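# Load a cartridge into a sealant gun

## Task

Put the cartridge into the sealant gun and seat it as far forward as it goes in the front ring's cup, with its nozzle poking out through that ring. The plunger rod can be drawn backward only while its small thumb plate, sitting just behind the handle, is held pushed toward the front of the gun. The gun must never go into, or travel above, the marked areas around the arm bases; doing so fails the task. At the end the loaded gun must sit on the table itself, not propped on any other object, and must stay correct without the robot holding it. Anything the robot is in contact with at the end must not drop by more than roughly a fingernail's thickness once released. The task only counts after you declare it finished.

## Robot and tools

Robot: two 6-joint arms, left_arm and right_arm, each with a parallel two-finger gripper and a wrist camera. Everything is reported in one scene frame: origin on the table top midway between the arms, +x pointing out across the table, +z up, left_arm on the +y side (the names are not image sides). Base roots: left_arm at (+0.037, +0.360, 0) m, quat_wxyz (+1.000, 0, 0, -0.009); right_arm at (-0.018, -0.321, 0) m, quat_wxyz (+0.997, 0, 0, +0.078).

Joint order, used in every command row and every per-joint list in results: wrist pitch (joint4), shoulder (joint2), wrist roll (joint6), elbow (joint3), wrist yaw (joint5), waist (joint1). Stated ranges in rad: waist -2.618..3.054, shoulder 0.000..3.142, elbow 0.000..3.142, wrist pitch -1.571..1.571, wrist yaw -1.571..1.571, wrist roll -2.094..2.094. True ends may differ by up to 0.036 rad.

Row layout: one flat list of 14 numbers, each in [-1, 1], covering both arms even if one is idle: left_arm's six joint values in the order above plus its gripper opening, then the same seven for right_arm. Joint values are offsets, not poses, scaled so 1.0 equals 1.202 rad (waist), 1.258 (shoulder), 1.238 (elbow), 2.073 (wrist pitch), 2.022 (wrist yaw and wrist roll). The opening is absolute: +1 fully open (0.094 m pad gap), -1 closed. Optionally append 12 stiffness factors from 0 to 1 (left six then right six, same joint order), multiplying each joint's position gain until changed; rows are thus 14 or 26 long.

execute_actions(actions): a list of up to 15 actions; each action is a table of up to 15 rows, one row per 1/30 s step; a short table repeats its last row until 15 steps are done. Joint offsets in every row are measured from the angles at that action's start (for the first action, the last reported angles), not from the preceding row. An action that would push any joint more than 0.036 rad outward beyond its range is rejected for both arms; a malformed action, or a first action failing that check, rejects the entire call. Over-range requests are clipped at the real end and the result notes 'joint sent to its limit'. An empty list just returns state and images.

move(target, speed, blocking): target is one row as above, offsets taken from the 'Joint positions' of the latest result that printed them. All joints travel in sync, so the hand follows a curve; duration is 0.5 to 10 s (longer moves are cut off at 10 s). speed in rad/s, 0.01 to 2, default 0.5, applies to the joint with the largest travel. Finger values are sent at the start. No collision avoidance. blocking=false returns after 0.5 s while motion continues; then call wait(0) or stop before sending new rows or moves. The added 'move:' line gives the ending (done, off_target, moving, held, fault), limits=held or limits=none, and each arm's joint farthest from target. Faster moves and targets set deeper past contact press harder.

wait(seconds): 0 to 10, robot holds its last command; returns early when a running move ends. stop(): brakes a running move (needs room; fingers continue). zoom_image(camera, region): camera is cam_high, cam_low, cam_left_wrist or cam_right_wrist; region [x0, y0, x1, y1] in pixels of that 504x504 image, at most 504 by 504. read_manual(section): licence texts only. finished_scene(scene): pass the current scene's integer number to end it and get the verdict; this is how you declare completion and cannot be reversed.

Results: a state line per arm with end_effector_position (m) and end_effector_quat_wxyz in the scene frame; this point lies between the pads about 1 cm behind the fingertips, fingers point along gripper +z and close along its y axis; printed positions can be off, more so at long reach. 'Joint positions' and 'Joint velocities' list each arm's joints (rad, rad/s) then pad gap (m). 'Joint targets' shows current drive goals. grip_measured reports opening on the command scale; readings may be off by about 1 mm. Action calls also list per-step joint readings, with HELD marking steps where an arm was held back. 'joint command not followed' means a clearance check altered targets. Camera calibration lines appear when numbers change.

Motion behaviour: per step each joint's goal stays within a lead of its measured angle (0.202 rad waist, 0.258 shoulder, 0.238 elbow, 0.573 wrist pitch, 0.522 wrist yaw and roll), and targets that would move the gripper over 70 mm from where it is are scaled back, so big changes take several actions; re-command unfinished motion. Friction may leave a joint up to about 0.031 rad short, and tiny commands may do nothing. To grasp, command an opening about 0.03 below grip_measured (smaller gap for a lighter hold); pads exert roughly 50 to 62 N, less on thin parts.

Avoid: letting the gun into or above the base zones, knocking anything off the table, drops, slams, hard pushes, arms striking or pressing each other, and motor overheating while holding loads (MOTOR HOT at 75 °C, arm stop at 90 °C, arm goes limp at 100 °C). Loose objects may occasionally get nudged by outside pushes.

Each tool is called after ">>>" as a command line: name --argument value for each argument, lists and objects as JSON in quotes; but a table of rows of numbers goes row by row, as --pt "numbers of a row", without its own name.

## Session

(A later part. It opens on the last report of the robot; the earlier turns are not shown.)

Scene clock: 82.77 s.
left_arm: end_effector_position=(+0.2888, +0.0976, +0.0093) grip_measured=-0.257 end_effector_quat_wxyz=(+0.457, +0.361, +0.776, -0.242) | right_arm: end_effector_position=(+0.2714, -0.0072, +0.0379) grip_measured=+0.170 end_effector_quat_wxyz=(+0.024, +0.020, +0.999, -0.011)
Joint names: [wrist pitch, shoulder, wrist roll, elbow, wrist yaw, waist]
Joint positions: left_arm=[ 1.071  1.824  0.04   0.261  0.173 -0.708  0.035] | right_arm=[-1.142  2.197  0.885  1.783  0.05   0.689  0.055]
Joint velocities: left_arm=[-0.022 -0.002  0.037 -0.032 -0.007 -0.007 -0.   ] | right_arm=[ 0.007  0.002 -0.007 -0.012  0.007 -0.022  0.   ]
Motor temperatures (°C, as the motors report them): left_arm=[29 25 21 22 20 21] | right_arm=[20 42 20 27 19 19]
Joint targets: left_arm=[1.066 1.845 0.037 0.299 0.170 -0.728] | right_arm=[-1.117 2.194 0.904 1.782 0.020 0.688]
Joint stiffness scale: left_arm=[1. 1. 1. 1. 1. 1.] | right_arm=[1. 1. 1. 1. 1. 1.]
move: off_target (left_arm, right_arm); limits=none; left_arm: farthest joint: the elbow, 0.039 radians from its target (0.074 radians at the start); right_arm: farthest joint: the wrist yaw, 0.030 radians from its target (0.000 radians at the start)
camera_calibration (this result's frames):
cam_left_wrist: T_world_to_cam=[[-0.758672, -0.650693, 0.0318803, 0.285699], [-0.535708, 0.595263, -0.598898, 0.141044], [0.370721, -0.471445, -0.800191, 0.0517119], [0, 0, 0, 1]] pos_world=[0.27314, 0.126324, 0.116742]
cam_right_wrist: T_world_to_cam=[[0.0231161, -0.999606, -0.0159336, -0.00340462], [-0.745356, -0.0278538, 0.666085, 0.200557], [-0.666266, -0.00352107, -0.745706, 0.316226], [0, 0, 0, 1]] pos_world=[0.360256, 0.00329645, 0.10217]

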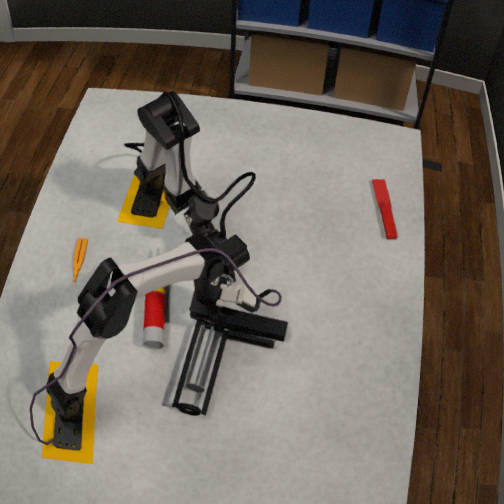

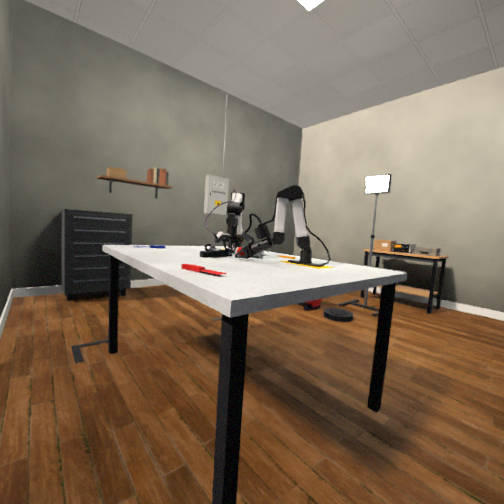

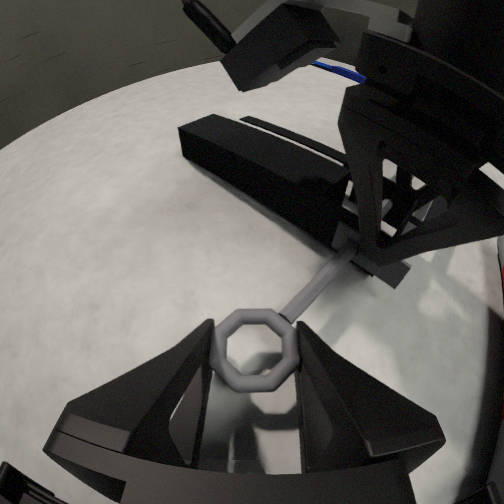

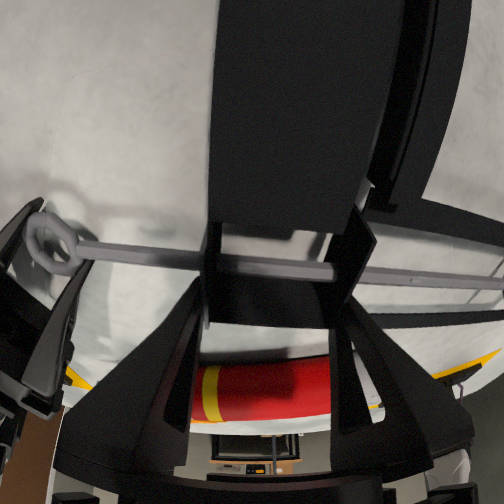

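>>> execute_actions --actions '[[[0,0,0,0,0,0,-0.1, 0,0,0,0,0,0,0.3]],[[0,0,0,0,0,0,-0.1, 0,0,0,0,0,0,0.3]]]'

>>> zoom_image --camera "cam_left_wrist" --region '[300, 190, 430, 320]'

Scene clock: 84.93 s.
left_arm: end_effector_position=(+0.2888, +0.0976, +0.0093) grip_measured=-0.103 end_effector_quat_wxyz=(+0.457, +0.361, +0.776, -0.242) | right_arm: end_effector_position=(+0.2715, -0.0070, +0.0379) grip_measured=+0.300 end_effector_quat_wxyz=(+0.024, +0.020, +0.999, -0.010)
Joint names: [wrist pitch, shoulder, wrist roll, elbow, wrist yaw, waist]
Joint positions: left_arm=[ 1.071  1.824  0.04   0.261  0.173 -0.708  0.042] | right_arm=[-1.141  2.197  0.886  1.783  0.05   0.689  0.061]
Joint velocities: left_arm=[-0.051  0.002  0.022 -0.007 -0.022 -0.007  0.   ] | right_arm=[-0.051  0.007 -0.066 -0.012 -0.051  0.002 -0.   ]
Motor temperatures (°C, as the motors report them): left_arm=[29 25 21 23 20 21] | right_arm=[20 42 20 27 19 19]
Joint targets: left_arm=[1.071 1.824 0.040 0.261 0.173 -0.708] | right_arm=[-1.141 2.197 0.886 1.783 0.050 0.689]
Joint stiffness scale: left_arm=[1. 1. 1. 1. 1. 1.] | right_arm=[1. 1. 1. 1. 1. 1.]
Step readings (joint positions; steps 1 to 15: 1st action; 16 to 30: 2nd action):
0: left_arm=[1.071 1.824 0.040 0.261 0.173 -0.708] | right_arm=[-1.142 2.197 0.885 1.783 0.050 0.689]
1: left_arm=[1.071 1.824 0.040 0.261 0.173 -0.708] | right_arm=[-1.142 2.197 0.885 1.783 0.050 0.689]
2: left_arm=[1.071 1.824 0.040 0.261 0.173 -0.708] | right_arm=[-1.141 2.197 0.886 1.783 0.050 0.689]
4: left_arm=[1.071 1.824 0.040 0.261 0.173 -0.708] | right_arm=[-1.141 2.197 0.886 1.783 0.050 0.689]
8: left_arm=[1.071 1.824 0.040 0.261 0.173 -0.708] | right_arm=[-1.141 2.197 0.886 1.783 0.050 0.689]
15: left_arm=[1.071 1.824 0.040 0.261 0.173 -0.708] | right_arm=[-1.141 2.197 0.886 1.783 0.050 0.689]
16: left_arm=[1.071 1.824 0.040 0.261 0.173 -0.708] | right_arm=[-1.141 2.197 0.886 1.783 0.050 0.689]
17: left_arm=[1.071 1.824 0.040 0.261 0.173 -0.708] | right_arm=[-1.141 2.197 0.886 1.783 0.050 0.689]
19: left_arm=[1.071 1.824 0.040 0.261 0.173 -0.708] | right_arm=[-1.141 2.197 0.886 1.783 0.050 0.689]
23: left_arm=[1.071 1.824 0.040 0.261 0.173 -0.708] | right_arm=[-1.141 2.197 0.886 1.783 0.050 0.689]
30: Joint positions above
camera_calibration (this result's frames):
cam_left_wrist: T_world_to_cam=[[-0.758672, -0.650693, 0.0318803, 0.285699], [-0.535708, 0.595263, -0.598898, 0.141044], [0.370721, -0.471445, -0.800191, 0.0517119], [0, 0, 0, 1]] pos_world=[0.27314, 0.126324, 0.116742]
cam_right_wrist: T_world_to_cam=[[0.0219832, -0.999617, -0.0168054, -0.00288216], [-0.745551, -0.0275905, 0.665877, 0.200681], [-0.666086, -0.00210882, -0.745872, 0.316244], [0, 0, 0, 1]] pos_world=[0.360327, 0.00332273, 0.1022]

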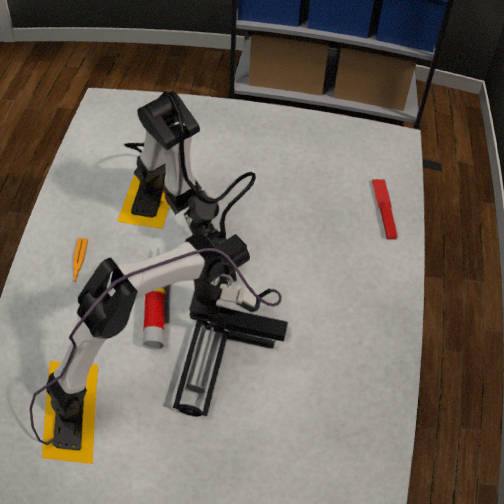

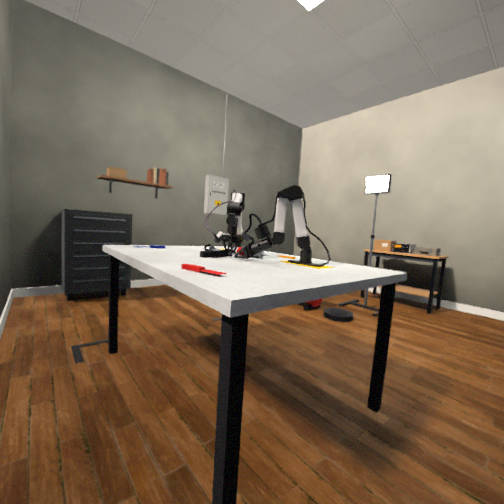

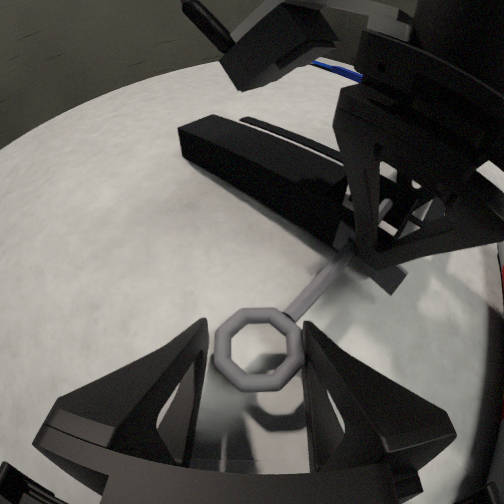

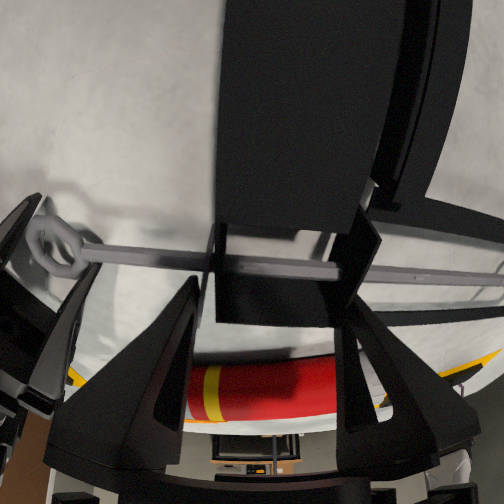

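Region (300, 190, 430, 320) of cam_left_wrist's 504x504 image, scaled by 3.877, with more detail than that image has.

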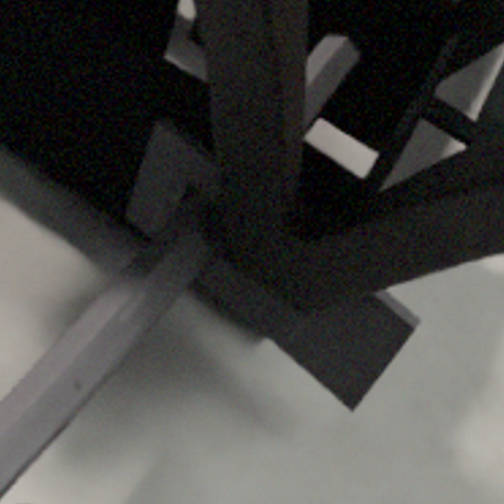

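>>> move --target '[0.03,-0.1,0,-0.07,0,0,0.5, 0,-0.1,0,0,0,0,0.6]' --speed 0.3

Scene clock: 87.33 s.
left_arm: end_effector_position=(+0.2822, +0.1034, +0.0340) grip_measured=+0.497 end_effector_quat_wxyz=(+0.487, +0.356, +0.757, -0.251) | right_arm: end_effector_position=(+0.2757, -0.0021, +0.0893) grip_measured=+0.598 end_effector_quat_wxyz=(+0.064, +0.022, +0.997, +0.038)
Joint names: [wrist pitch, shoulder, wrist roll, elbow, wrist yaw, waist]
Joint positions: left_arm=[ 1.107  1.721  0.04   0.198  0.173 -0.708  0.07 ] | right_arm=[-1.141  2.072  0.886  1.783  0.049  0.689  0.075]
Joint velocities: left_arm=[ 0.051 -0.002 -0.007 -0.002  0.037 -0.027  0.   ] | right_arm=[-0.037 -0.002 -0.037  0.002  0.037  0.007 -0.   ]
Motor temperatures (°C, as the motors report them): left_arm=[30 25 21 22 20 21] | right_arm=[20 42 20 27 19 19]
Joint targets: left_arm=[1.133 1.698 0.040 0.174 0.173 -0.708] | right_arm=[-1.141 2.072 0.886 1.783 0.049 0.689]
Joint stiffness scale: left_arm=[1. 1. 1. 1. 1. 1.] | right_arm=[1. 1. 1. 1. 1. 1.]
move: off_target (left_arm); limits=none; left_arm: farthest joint: the wrist pitch, 0.027 radians from its target (0.062 radians at the start); right_arm: farthest joint: the shoulder, 0.001 radians from its target (0.126 radians at the start)
camera_calibration (this result's frames):
cam_left_wrist: T_world_to_cam=[[-0.760188, -0.649346, 0.021519, 0.284366], [-0.500026, 0.563589, -0.657527, 0.144068], [0.414835, -0.510605, -0.753123, 0.066657], [0, 0, 0, 1]] pos_world=[0.260558, 0.137492, 0.13881]
cam_right_wrist: T_world_to_cam=[[0.027277, -0.993635, -0.109293, 0.00960612], [-0.797945, -0.0874987, 0.596345, 0.190238], [-0.602112, 0.0709433, -0.795253, 0.344287], [0, 0, 0, 1]] pos_world=[0.358837, 0.00176568, 0.161398]

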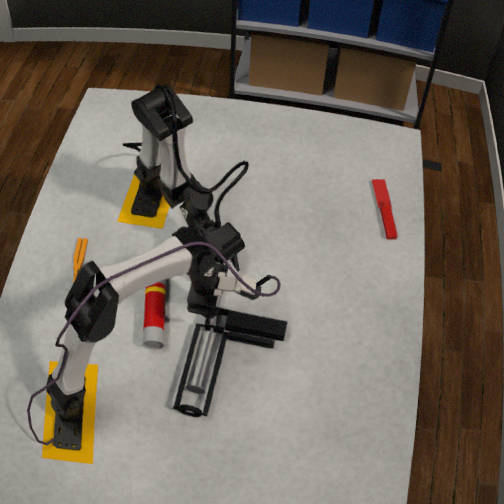

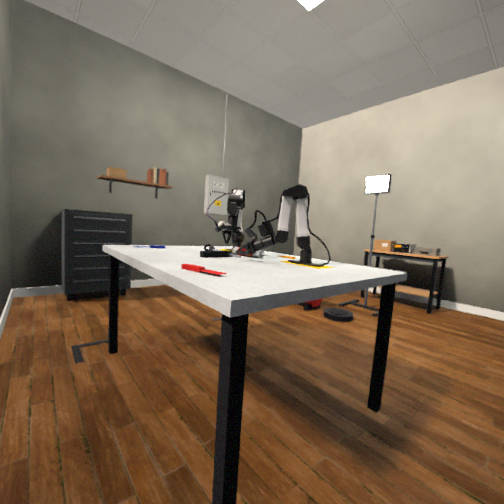

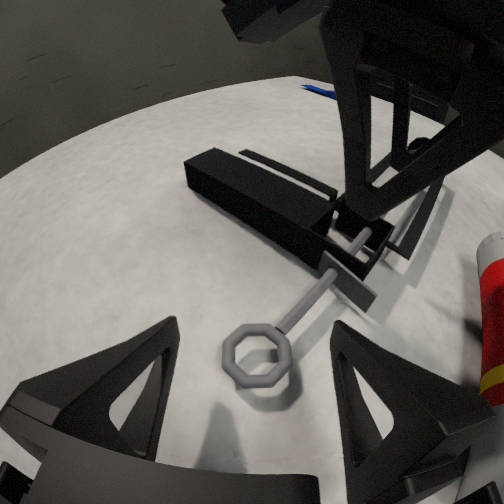

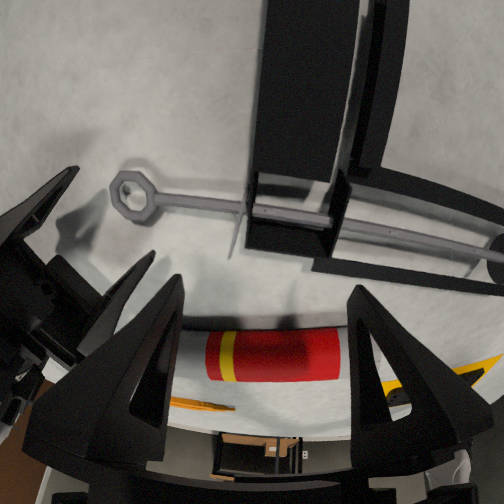

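>>> move --target '[0,0,-0.02,0,-0.088,-0.19,-1, -0.016,-0.3,-0.21,-0.405,-0.025,-0.41,-0.3]' --speed 0.5

Scene clock: 89.93 s.
left_arm: end_effector_position=(+0.2452, +0.0713, +0.0331) grip_measured=-0.990 end_effector_quat_wxyz=(+0.486, +0.385, +0.744, -0.248) | right_arm: end_effector_position=(+0.2677, -0.2158, +0.0877) grip_measured=-0.298 end_effector_quat_wxyz=(+0.002, +0.055, +0.998, -0.004)
Joint names: [wrist pitch, shoulder, wrist roll, elbow, wrist yaw, waist]
Joint positions: left_arm=[ 1.107  1.721  0.007  0.198  0.005 -0.928  0.   ] | right_arm=[-1.165  1.706  0.468  1.301  0.009  0.201  0.033]
Joint velocities: left_arm=[ 0.037 -0.027 -0.022 -0.012 -0.007  0.022 -0.001] | right_arm=[-0.066  0.002 -0.051  0.007 -0.066 -0.012 -0.   ]
Motor temperatures (°C, as the motors report them): left_arm=[30 25 21 22 20 21] | right_arm=[20 42 20 27 19 19]
Joint targets: left_arm=[1.107 1.721 -0.000 0.198 -0.005 -0.937] | right_arm=[-1.174 1.695 0.461 1.281 -0.001 0.196]
Joint stiffness scale: left_arm=[1. 1. 1. 1. 1. 1.] | right_arm=[1. 1. 1. 1. 1. 1.]
move: done; limits=none; left_arm: farthest joint: the waist, 0.009 radians from its target (0.228 radians at the start); right_arm: farthest joint: the elbow, 0.019 radians from its target (0.501 radians at the start)
camera_calibration (this result's frames):
cam_left_wrist: T_world_to_cam=[[-0.792753, -0.609335, -0.0158956, 0.241772], [-0.452673, 0.605997, -0.654106, 0.128321], [0.408203, -0.511349, -0.756236, 0.0666446], [0, 0, 0, 1]] pos_world=[0.222549, 0.103637, 0.138178]
cam_right_wrist: T_world_to_cam=[[-0.0493605, -0.998295, -0.0311502, -0.190059], [-0.716889, 0.0136961, 0.697053, 0.157458], [-0.695438, 0.0567381, -0.716343, 0.368403], [0, 0, 0, 1]] pos_world=[0.3597, -0.212794, 0.148226]

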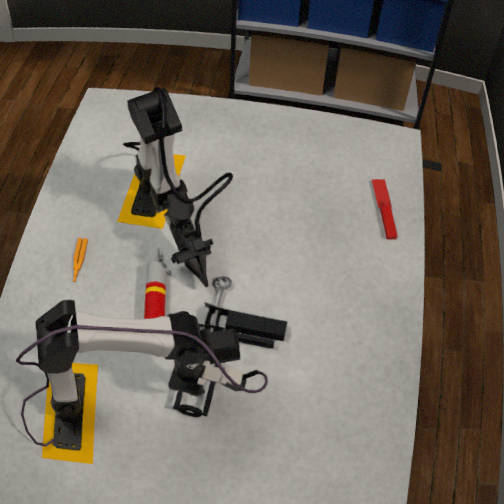

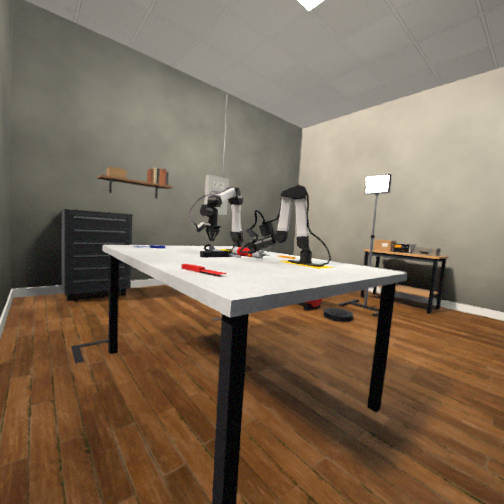

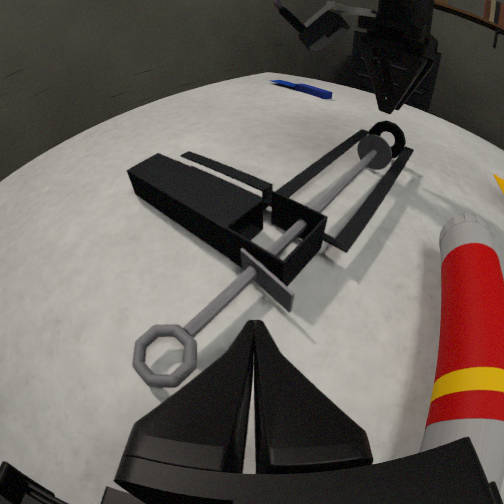

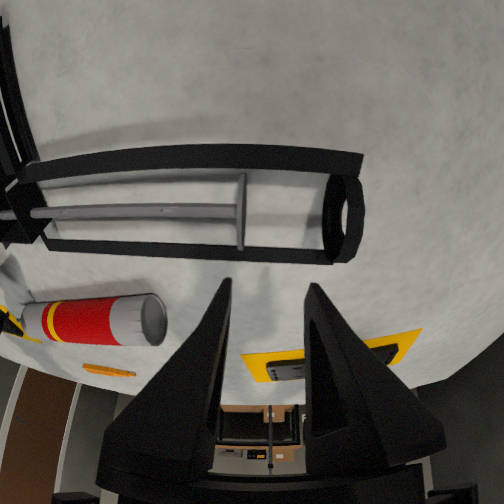

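>>> move --target '[-0.056,0.135,0,0.15,0,-0.03,-1, 0,0,0.015,0,0,0.03,-0.3]' --speed 0.25

>>> move --target '[0,0,0,0,0,0,-1, 0.082,0.068,0,-0.08,0,0,-0.3]' --speed 0.2

Scene clock: 91.80 s.
left_arm: end_effector_position=(+0.2541, +0.0415, +0.0025) grip_measured=-0.990 end_effector_quat_wxyz=(+0.445, +0.407, +0.762, -0.235) | right_arm: end_effector_position=(+0.2649, -0.2083, +0.0877) grip_measured=-0.298 end_effector_quat_wxyz=(+0.002, +0.054, +0.999, -0.004)
Joint names: [wrist pitch, shoulder, wrist roll, elbow, wrist yaw, waist]
Joint positions: left_arm=[ 1.003  1.874  0.007  0.356  0.004 -0.954  0.   ] | right_arm=[-1.165  1.706  0.492  1.301  0.009  0.227  0.033]
Joint velocities: left_arm=[ 0.022 -0.012 -0.007  0.002  0.022 -0.007 -0.001] | right_arm=[-0.037 -0.007  0.051  0.007  0.007  0.002  0.   ]
Motor temperatures (°C, as the motors report them): left_arm=[30 25 21 23 20 21] | right_arm=[20 41 20 27 19 19]
Joint targets: left_arm=[0.991 1.891 0.007 0.384 0.004 -0.964] | right_arm=[-1.165 1.706 0.498 1.301 0.009 0.237]
Joint stiffness scale: left_arm=[1. 1. 1. 1. 1. 1.] | right_arm=[1. 1. 1. 1. 1. 1.]
move: off_target (left_arm); limits=none; left_arm: farthest joint: the elbow, 0.028 radians from its target (0.186 radians at the start); right_arm: farthest joint: the waist, 0.010 radians from its target (0.036 radians at the start)
camera_calibration (this result's frames):
cam_left_wrist: T_world_to_cam=[[-0.809516, -0.586791, -0.0189703, 0.233524], [-0.470999, 0.668385, -0.575692, 0.132259], [0.35049, -0.457097, -0.817447, 0.0372293], [0, 0, 0, 1]] pos_world=[0.238287, 0.0656474, 0.111003]
cam_right_wrist: T_world_to_cam=[[-0.0466871, -0.998421, -0.0312379, -0.183457], [-0.717066, 0.0117264, 0.696906, 0.154953], [-0.69544, 0.0549362, -0.716482, 0.365625], [0, 0, 0, 1]] pos_world=[0.356816, -0.20507, 0.148246]

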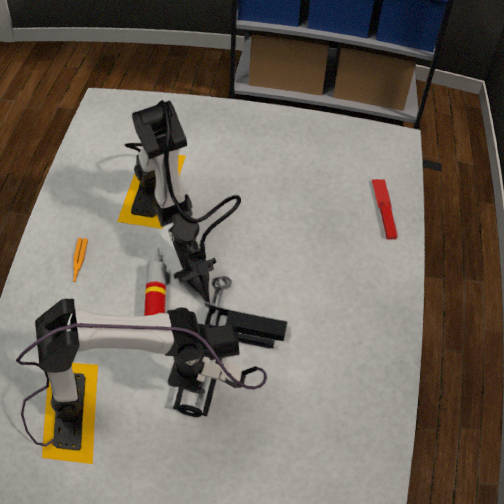

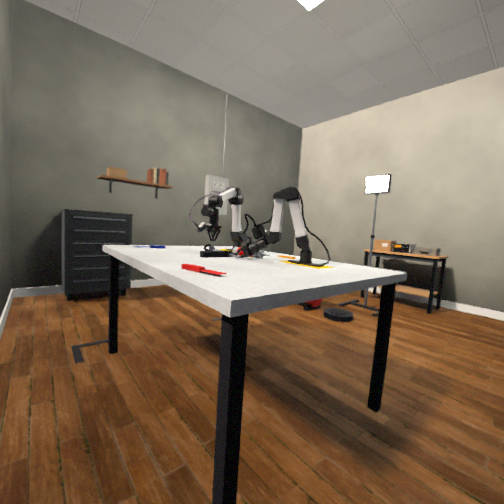

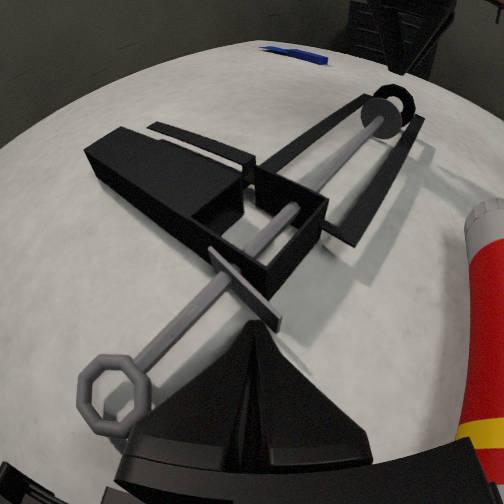

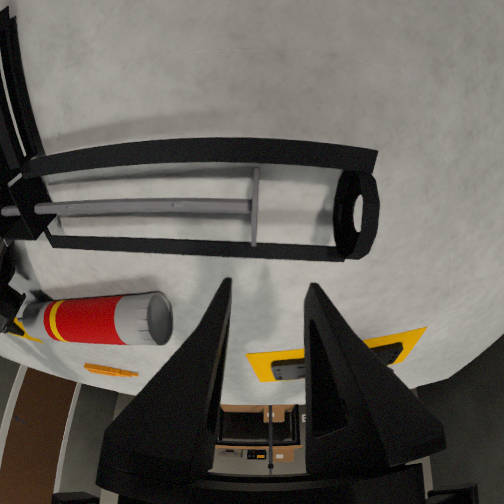

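Scene clock: 93.27 s.
left_arm: end_effector_position=(+0.2541, +0.0415, +0.0025) grip_measured=-0.990 end_effector_quat_wxyz=(+0.445, +0.407, +0.762, -0.235) | right_arm: end_effector_position=(+0.2747, -0.2043, +0.0466) grip_measured=-0.298 end_effector_quat_wxyz=(+0.004, +0.054, +0.999, -0.003)
Joint names: [wrist pitch, shoulder, wrist roll, elbow, wrist yaw, waist]
Joint positions: left_arm=[ 1.003  1.874  0.007  0.356  0.004 -0.954  0.   ] | right_arm=[-1.007  1.779  0.492  1.219  0.009  0.227  0.033]
Joint velocities: left_arm=[ 0.007 -0.002 -0.066  0.017 -0.051  0.007 -0.001] | right_arm=[ 0.022  0.012  0.007 -0.022 -0.051  0.007  0.   ]
Motor temperatures (°C, as the motors report them): left_arm=[30 25 21 23 20 21] | right_arm=[20 41 20 27 19 19]
Joint targets: left_arm=[1.003 1.874 0.007 0.356 0.004 -0.954] | right_arm=[-0.996 1.792 0.492 1.201 0.009 0.227]
Joint stiffness scale: left_arm=[1. 1. 1. 1. 1. 1.] | right_arm=[1. 1. 1. 1. 1. 1.]
move: done; limits=none; left_arm: farthest joint: the waist, 0.000 radians from its target (0.000 radians at the start); right_arm: farthest joint: the elbow, 0.017 radians from its target (0.099 radians at the start)
camera_calibration (this result's frames):
cam_left_wrist: T_world_to_cam=[[-0.809516, -0.586791, -0.0189703, 0.233524], [-0.470999, 0.668385, -0.575692, 0.132259], [0.35049, -0.457097, -0.817447, 0.0372293], [0, 0, 0, 1]] pos_world=[0.238287, 0.0656474, 0.111003]
cam_right_wrist: T_world_to_cam=[[-0.0465622, -0.998371, -0.032988, -0.180248], [-0.719773, 0.0106336, 0.694129, 0.19125], [-0.692647, 0.056064, -0.719095, 0.342415], [0, 0, 0, 1]] pos_world=[0.366437, -0.201185, 0.107531]

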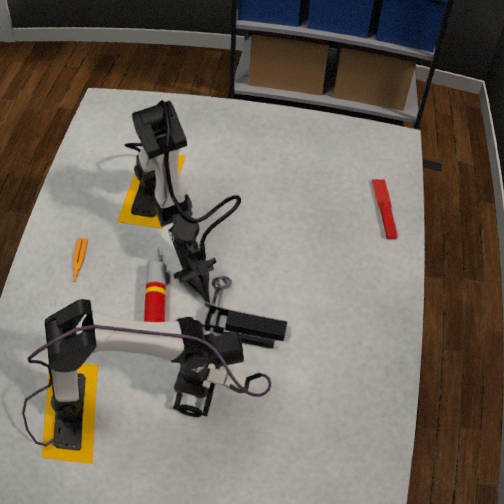

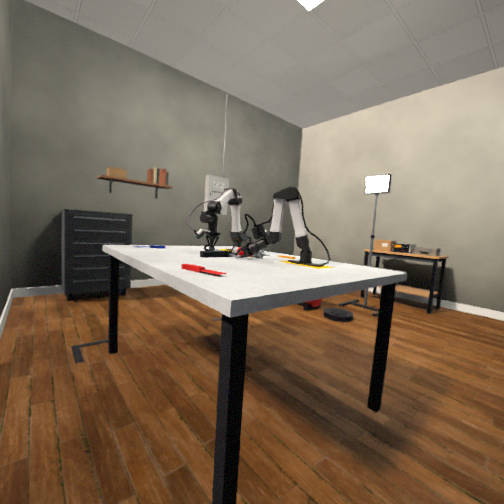

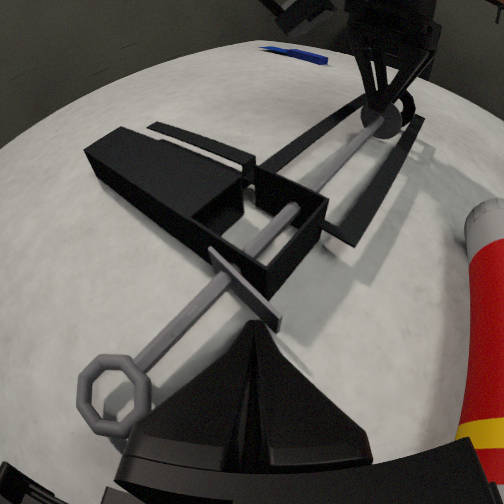

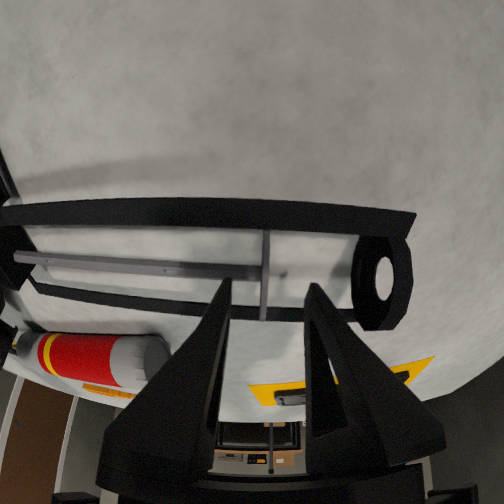

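>>> move --target '[0,0,0,0,0,0,-1, -0.015,0.092,0.07,0.123,-0.01,0.126,-0.3]' --speed 0.1

Scene clock: 95.77 s.
left_arm: end_effector_position=(+0.2573, +0.0437, +0.0025) grip_measured=-0.990 end_effector_quat_wxyz=(+0.449, +0.402, +0.765, -0.227) | right_arm: end_effector_position=(+0.2719, -0.1826, +0.0462) grip_measured=-0.298 end_effector_quat_wxyz=(-0.009, +0.059, +0.996, -0.065)
Joint names: [wrist pitch, shoulder, wrist roll, elbow, wrist yaw, waist]
Joint positions: left_arm=[ 1.003  1.874  0.007  0.356 -0.018 -0.954  0.   ] | right_arm=[-1.115  1.88   0.621  1.34   0.101  0.342  0.033]
Joint velocities: left_arm=[-0.037 -0.007 -0.022  0.002 -0.081 -0.017 -0.   ] | right_arm=[-0.007 -0.017 -0.022 -0.007 -0.037  0.022  0.001]
Motor temperatures (°C, as the motors report them): left_arm=[30 25 21 23 20 21] | right_arm=[20 40 20 27 19 19]
Joint targets: left_arm=[1.003 1.874 0.007 0.356 0.004 -0.954] | right_arm=[-1.038 1.895 0.633 1.371 -0.011 0.378]
Joint stiffness scale: left_arm=[1. 1. 1. 1. 1. 1.] | right_arm=[1. 1. 1. 1. 1. 1.]
move: off_target (left_arm, right_arm); limits=none; left_arm: farthest joint: the wrist yaw, 0.022 radians from its target (0.000 radians at the start); right_arm: farthest joint: the wrist yaw, 0.112 radians from its target (0.021 radians at the start)
camera_calibration (this result's frames):
cam_left_wrist: T_world_to_cam=[[-0.797857, -0.602106, -0.0298807, 0.235022], [-0.478612, 0.662793, -0.575878, 0.134498], [0.366544, -0.445167, -0.816989, 0.0324796], [0, 0, 0, 1]] pos_world=[0.239981, 0.0668231, 0.111012]
cam_right_wrist: T_world_to_cam=[[-0.0559794, -0.994311, 0.0906164, -0.161124], [-0.696714, 0.103911, 0.709783, 0.199297], [-0.715161, -0.0234005, -0.698567, 0.329595], [0, 0, 0, 1]] pos_world=[0.365547, -0.173204, 0.103387]

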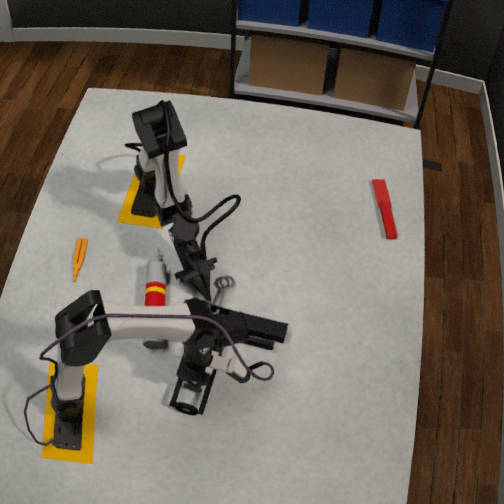

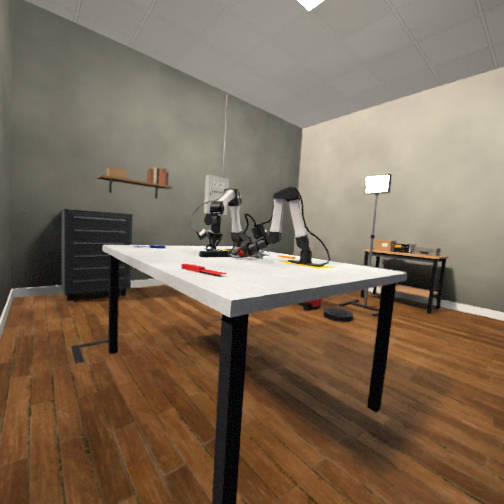

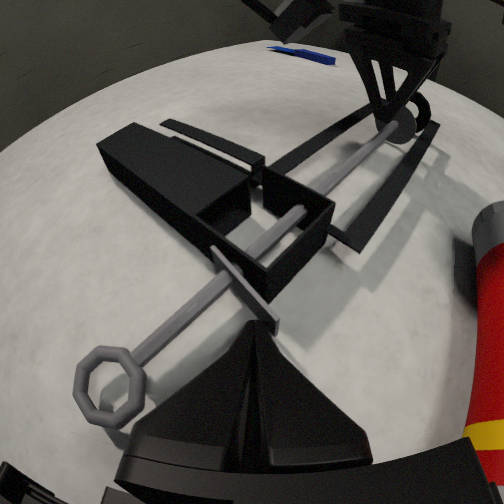

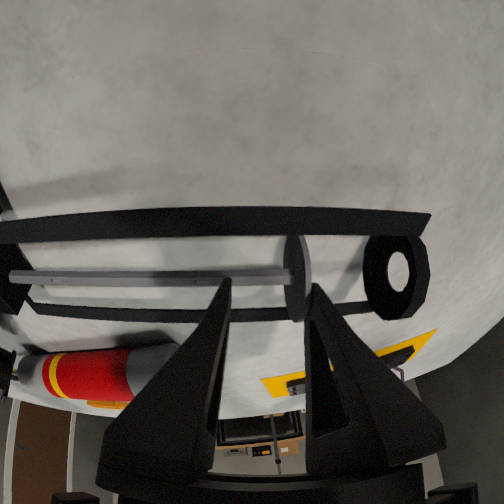

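>>> move --target '[0,-0.3,0,-0.08,0,0,-1, 0,0,0,0,0,-0.03,-0.3]' --speed 0.4

>>> move --target '[-0.8,0.1,-0.42,0.75,0,-0.02,1, 0,0,0,0,0,0,-0.3]' --speed 0.9

Scene clock: 97.83 s.
left_arm: end_effector_position=(+0.2559, +0.0478, +0.1039) grip_measured=-0.990 end_effector_quat_wxyz=(+0.547, +0.365, +0.701, -0.276) | right_arm: end_effector_position=(+0.2752, -0.1916, +0.0464) grip_measured=-0.298 end_effector_quat_wxyz=(-0.009, +0.072, +0.995, -0.069)
Joint names: [wrist pitch, shoulder, wrist roll, elbow, wrist yaw, waist]
Joint positions: left_arm=[ 0.984  1.518  0.007  0.282 -0.025 -0.954  0.   ] | right_arm=[-1.118  1.88   0.621  1.34   0.108  0.316  0.033]
Joint velocities: left_arm=[-0.022  0.002 -0.007 -0.012 -0.037 -0.007 -0.001] | right_arm=[-0.007  0.017 -0.051  0.002  0.022  0.007 -0.   ]
Motor temperatures (°C, as the motors report them): left_arm=[31 25 21 23 20 21] | right_arm=[20 40 20 28 19 19]
Joint targets: left_arm=[1.002 1.497 0.007 0.257 -0.018 -0.954] | right_arm=[-1.115 1.880 0.621 1.340 0.101 0.306]
Joint stiffness scale: left_arm=[1. 1. 1. 1. 1. 1.] | right_arm=[1. 1. 1. 1. 1. 1.]
move: off_target (left_arm); limits=none; left_arm: farthest joint: the elbow, 0.025 radians from its target (0.099 radians at the start); right_arm: farthest joint: the waist, 0.010 radians from its target (0.036 radians at the start)
camera_calibration (this result's frames):
cam_left_wrist: T_world_to_cam=[[-0.790318, -0.612429, -0.0181444, 0.236774], [-0.38046, 0.513753, -0.768965, 0.191541], [0.480258, -0.600824, -0.639033, 0.0774958], [0, 0, 0, 1]] pos_world=[0.222782, 0.0931639, 0.201107]
cam_right_wrist: T_world_to_cam=[[-0.0815834, -0.991836, 0.0980122, -0.162667], [-0.69413, 0.127113, 0.708538, 0.206232], [-0.715211, -0.0102283, -0.698833, 0.334474], [0, 0, 0, 1]] pos_world=[0.3691, -0.184133, 0.103562]

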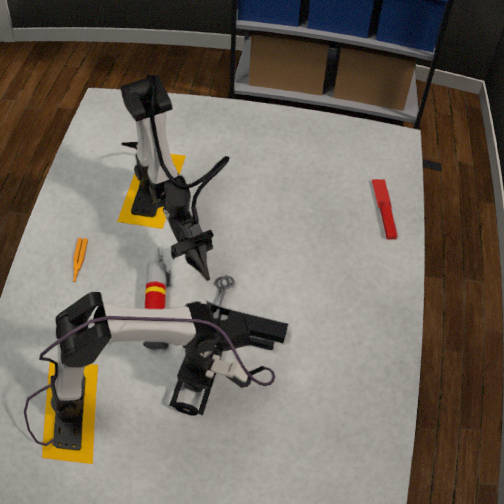

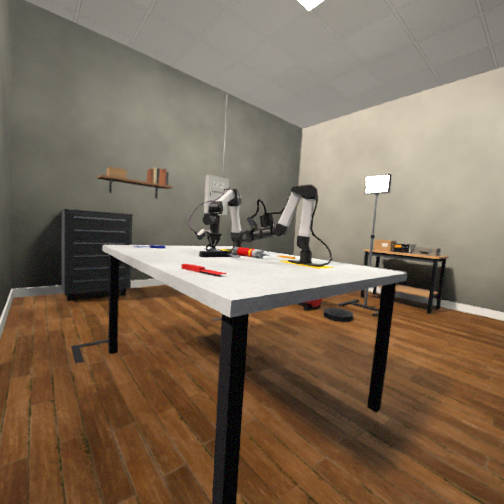

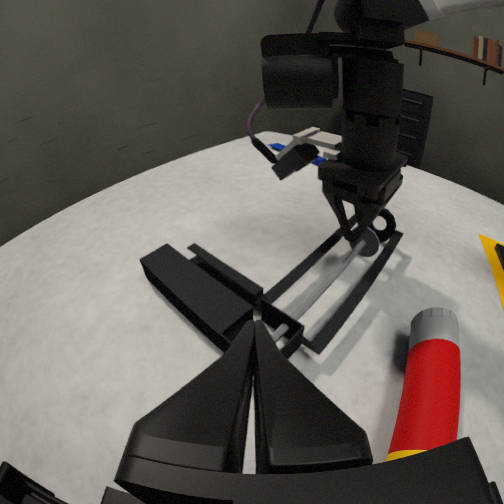

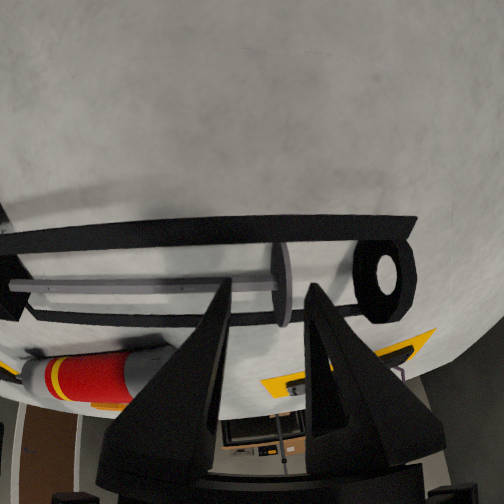

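Scene clock: 100.57 s.
left_arm: end_effector_position=(+0.2565, +0.0371, +0.1058) grip_measured=+1.000 end_effector_quat_wxyz=(+0.149, +0.070, +0.971, -0.173) | right_arm: end_effector_position=(+0.2752, -0.1916, +0.0464) grip_measured=-0.298 end_effector_quat_wxyz=(-0.009, +0.072, +0.995, -0.069)
Joint names: [wrist pitch, shoulder, wrist roll, elbow, wrist yaw, waist]
Joint positions: left_arm=[-0.668  1.625 -0.836  1.181 -0.025 -0.968  0.094] | right_arm=[-1.118  1.88   0.621  1.34   0.108  0.316  0.033]
Joint velocities: left_arm=[-0.022 -0.007 -0.022 -0.007 -0.007 -0.002  0.   ] | right_arm=[-0.022  0.012 -0.022  0.012  0.051  0.012 -0.   ]
Motor temperatures (°C, as the motors report them): left_arm=[30 25 21 23 20 21] | right_arm=[20 40 20 28 19 19]
Joint targets: left_arm=[-0.674 1.644 -0.843 1.210 -0.025 -0.978] | right_arm=[-1.118 1.880 0.621 1.340 0.108 0.316]
Joint stiffness scale: left_arm=[1. 1. 1. 1. 1. 1.] | right_arm=[1. 1. 1. 1. 1. 1.]
move: off_target (left_arm); limits=none; left_arm: farthest joint: the elbow, 0.029 radians from its target (0.929 radians at the start); right_arm: farthest joint: the waist, 0.000 radians from its target (0.000 radians at the start)
camera_calibration (this result's frames):
cam_left_wrist: T_world_to_cam=[[-0.173157, -0.943944, 0.281046, 0.0531383], [-0.972118, 0.209619, 0.105105, 0.269278], [-0.158126, -0.25501, -0.953921, 0.256209], [0, 0, 0, 1]] pos_world=[0.311484, 0.0590497, 0.201166]
cam_right_wrist: T_world_to_cam=[[-0.0815834, -0.991836, 0.0980122, -0.162667], [-0.69413, 0.127113, 0.708538, 0.206232], [-0.715211, -0.0102283, -0.698833, 0.334474], [0, 0, 0, 1]] pos_world=[0.3691, -0.184133, 0.103562]

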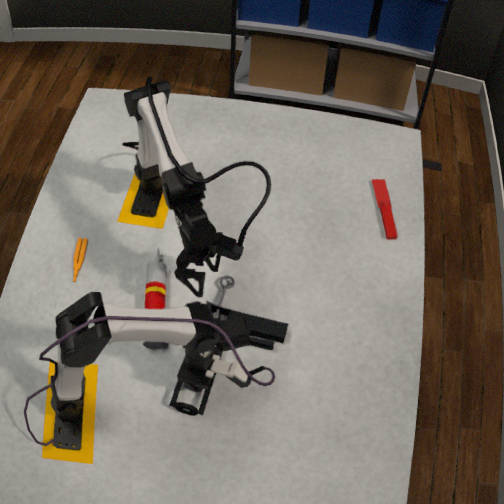

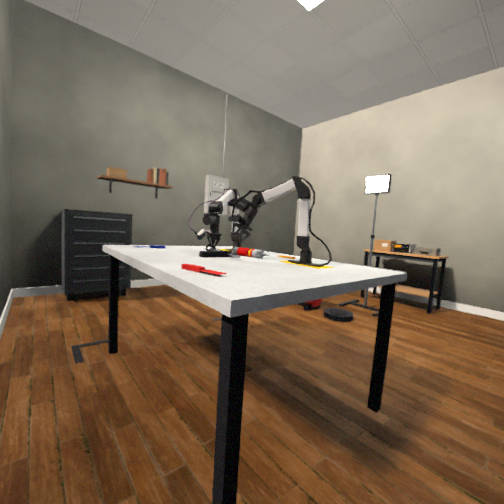

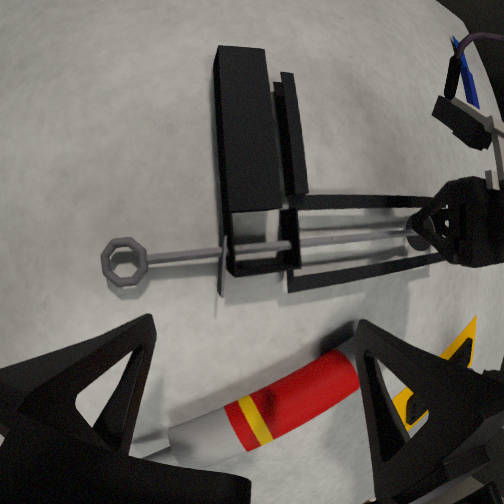

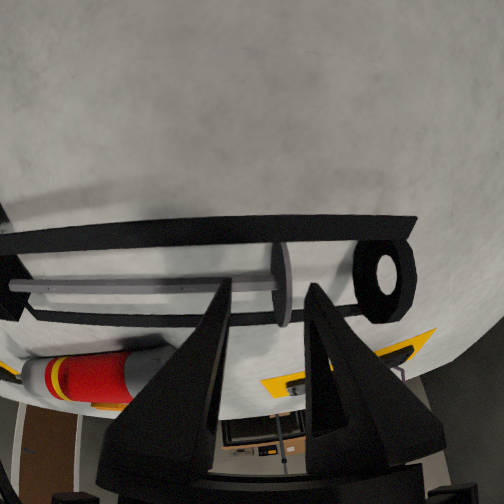

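>>> move --target '[-0.298,0.46,0,0.602,0.015,-0.015,1, 0,0,0,0,0,0,-0.3]' --speed 0.5

Scene clock: 103.03 s.
left_arm: end_effector_position=(+0.2696, +0.0036, +0.0676) grip_measured=+1.000 end_effector_quat_wxyz=(+0.000, +0.079, +0.997, +0.001) | right_arm: end_effector_position=(+0.2752, -0.1916, +0.0464) grip_measured=-0.298 end_effector_quat_wxyz=(-0.009, +0.072, +0.995, -0.069)
Joint names: [wrist pitch, shoulder, wrist roll, elbow, wrist yaw, waist]
Joint positions: left_arm=[-1.274  2.193 -0.837  1.896 -0.002 -0.977  0.094] | right_arm=[-1.118  1.88   0.621  1.34   0.108  0.316  0.033]
Joint velocities: left_arm=[ 0.007  0.007 -0.037  0.002  0.007 -0.002  0.   ] | right_arm=[-0.022 -0.012 -0.095  0.002 -0.007  0.002  0.   ]
Motor temperatures (°C, as the motors report them): left_arm=[30 25 21 24 20 21] | right_arm=[20 40 20 28 19 19]
Joint targets: left_arm=[-1.285 2.203 -0.837 1.926 0.006 -0.986] | right_arm=[-1.118 1.880 0.621 1.340 0.108 0.316]
Joint stiffness scale: left_arm=[1. 1. 1. 1. 1. 1.] | right_arm=[1. 1. 1. 1. 1. 1.]
move: off_target (left_arm); limits=none; left_arm: farthest joint: the elbow, 0.031 radians from its target (0.745 radians at the start); right_arm: farthest joint: the waist, 0.000 radians from its target (0.000 radians at the start)
camera_calibration (this result's frames):
cam_left_wrist: T_world_to_cam=[[-0.152804, -0.987446, -0.0400271, 0.0508787], [-0.896398, 0.121434, 0.426292, 0.251244], [-0.41608, 0.101019, -0.9037, 0.278175], [0, 0, 0, 1]] pos_world=[0.348732, -0.0083707, 0.14632]
cam_right_wrist: T_world_to_cam=[[-0.0815834, -0.991836, 0.0980122, -0.162667], [-0.69413, 0.127113, 0.708538, 0.206232], [-0.715211, -0.0102283, -0.698833, 0.334474], [0, 0, 0, 1]] pos_world=[0.3691, -0.184133, 0.103562]

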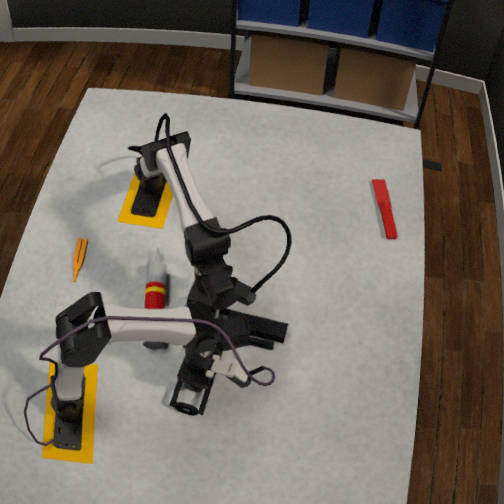

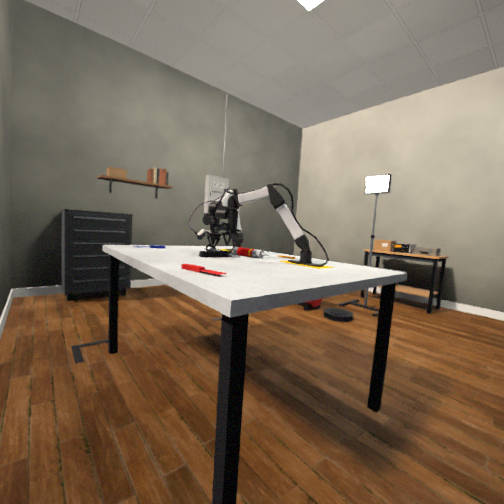

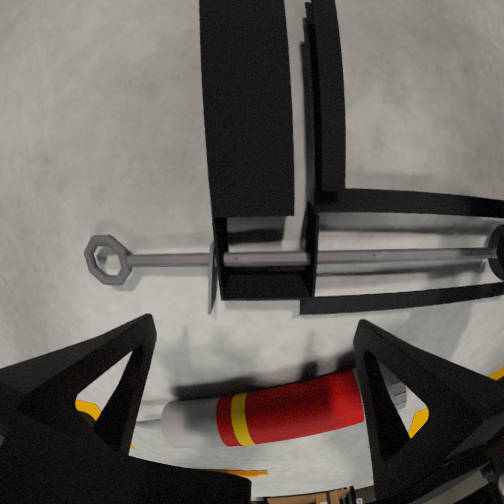

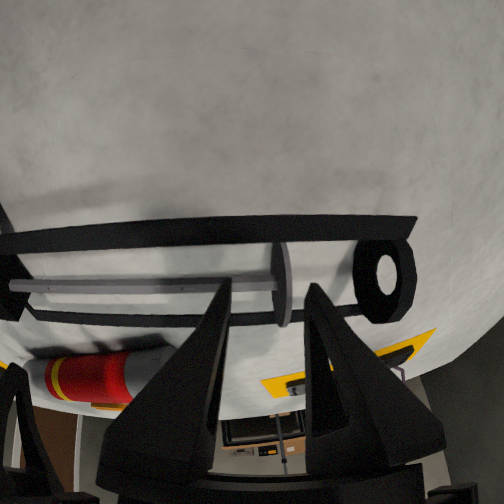

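>>> move --target '[0.025,0.068,-0.03,0,0,0,0.8, 0,0,0,0,0,0,-0.3]' --speed 0.2

Scene clock: 104.27 s.
left_arm: end_effector_position=(+0.2716, +0.0005, +0.0349) grip_measured=+0.803 end_effector_quat_wxyz=(-0.013, +0.052, +0.998, +0.019) | right_arm: end_effector_position=(+0.2752, -0.1916, +0.0464) grip_measured=-0.298 end_effector_quat_wxyz=(-0.009, +0.072, +0.995, -0.069)
Joint names: [wrist pitch, shoulder, wrist roll, elbow, wrist yaw, waist]
Joint positions: left_arm=[-1.239  2.273 -0.89   1.896 -0.002 -0.977  0.085] | right_arm=[-1.118  1.88   0.621  1.34   0.108  0.316  0.033]
Joint velocities: left_arm=[-0.095 -0.002 -0.037  0.007 -0.037  0.017  0.   ] | right_arm=[ 0.007 -0.002 -0.007  0.007 -0.007 -0.027  0.   ]
Motor temperatures (°C, as the motors report them): left_arm=[29 26 21 24 20 21] | right_arm=[20 40 20 28 19 19]
Joint targets: left_arm=[-1.222 2.279 -0.898 1.896 -0.002 -0.977] | right_arm=[-1.118 1.880 0.621 1.340 0.108 0.316]
Joint stiffness scale: left_arm=[1. 1. 1. 1. 1. 1.] | right_arm=[1. 1. 1. 1. 1. 1.]
move: done; limits=none; left_arm: farthest joint: the wrist pitch, 0.016 radians from its target (0.052 radians at the start); right_arm: farthest joint: the waist, 0.000 radians from its target (0.000 radians at the start)
camera_calibration (this result's frames):
cam_left_wrist: T_world_to_cam=[[-0.101251, -0.992073, -0.0744276, 0.0339679], [-0.891073, 0.0571645, 0.450246, 0.265152], [-0.442422, 0.111908, -0.889797, 0.256461], [0, 0, 0, 1]] pos_world=[0.353173, -0.0101588, 0.111343]
cam_right_wrist: T_world_to_cam=[[-0.0815834, -0.991836, 0.0980122, -0.162667], [-0.69413, 0.127113, 0.708538, 0.206232], [-0.715211, -0.0102283, -0.698833, 0.334474], [0, 0, 0, 1]] pos_world=[0.3691, -0.184133, 0.103562]

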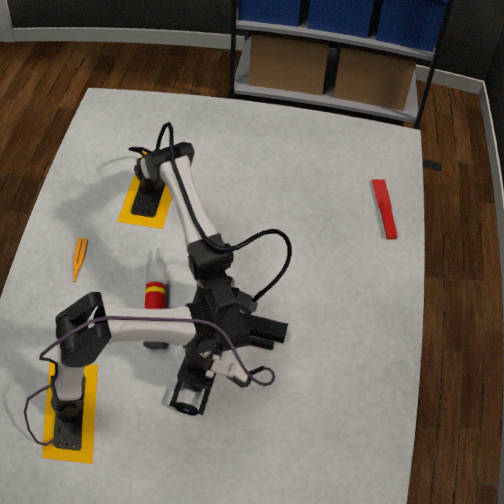

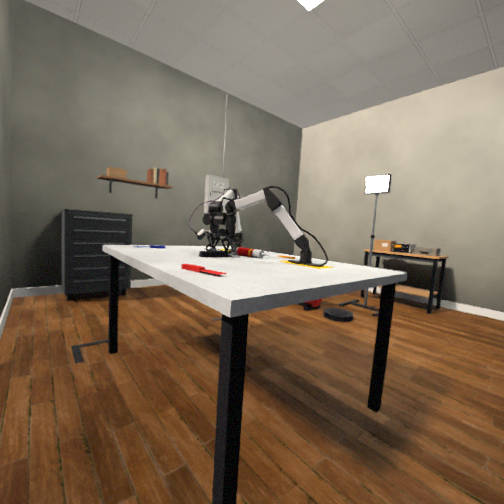

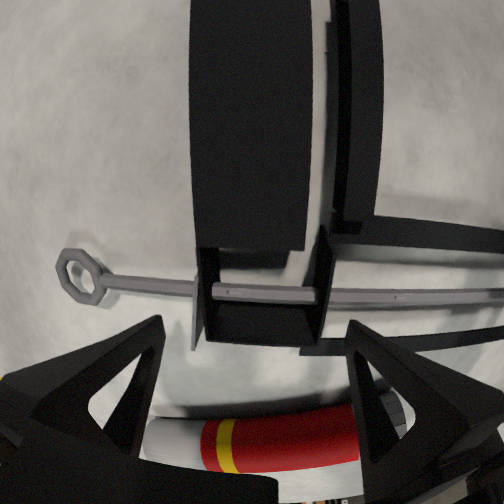

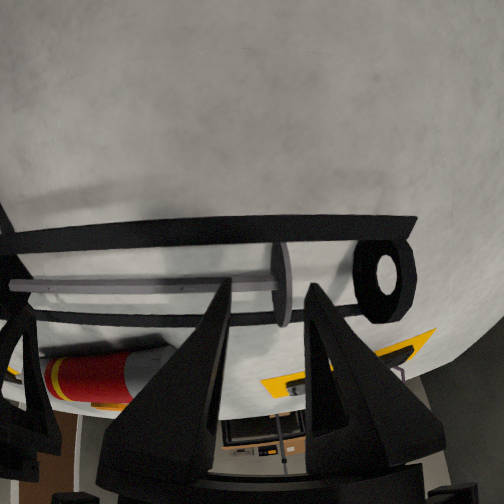

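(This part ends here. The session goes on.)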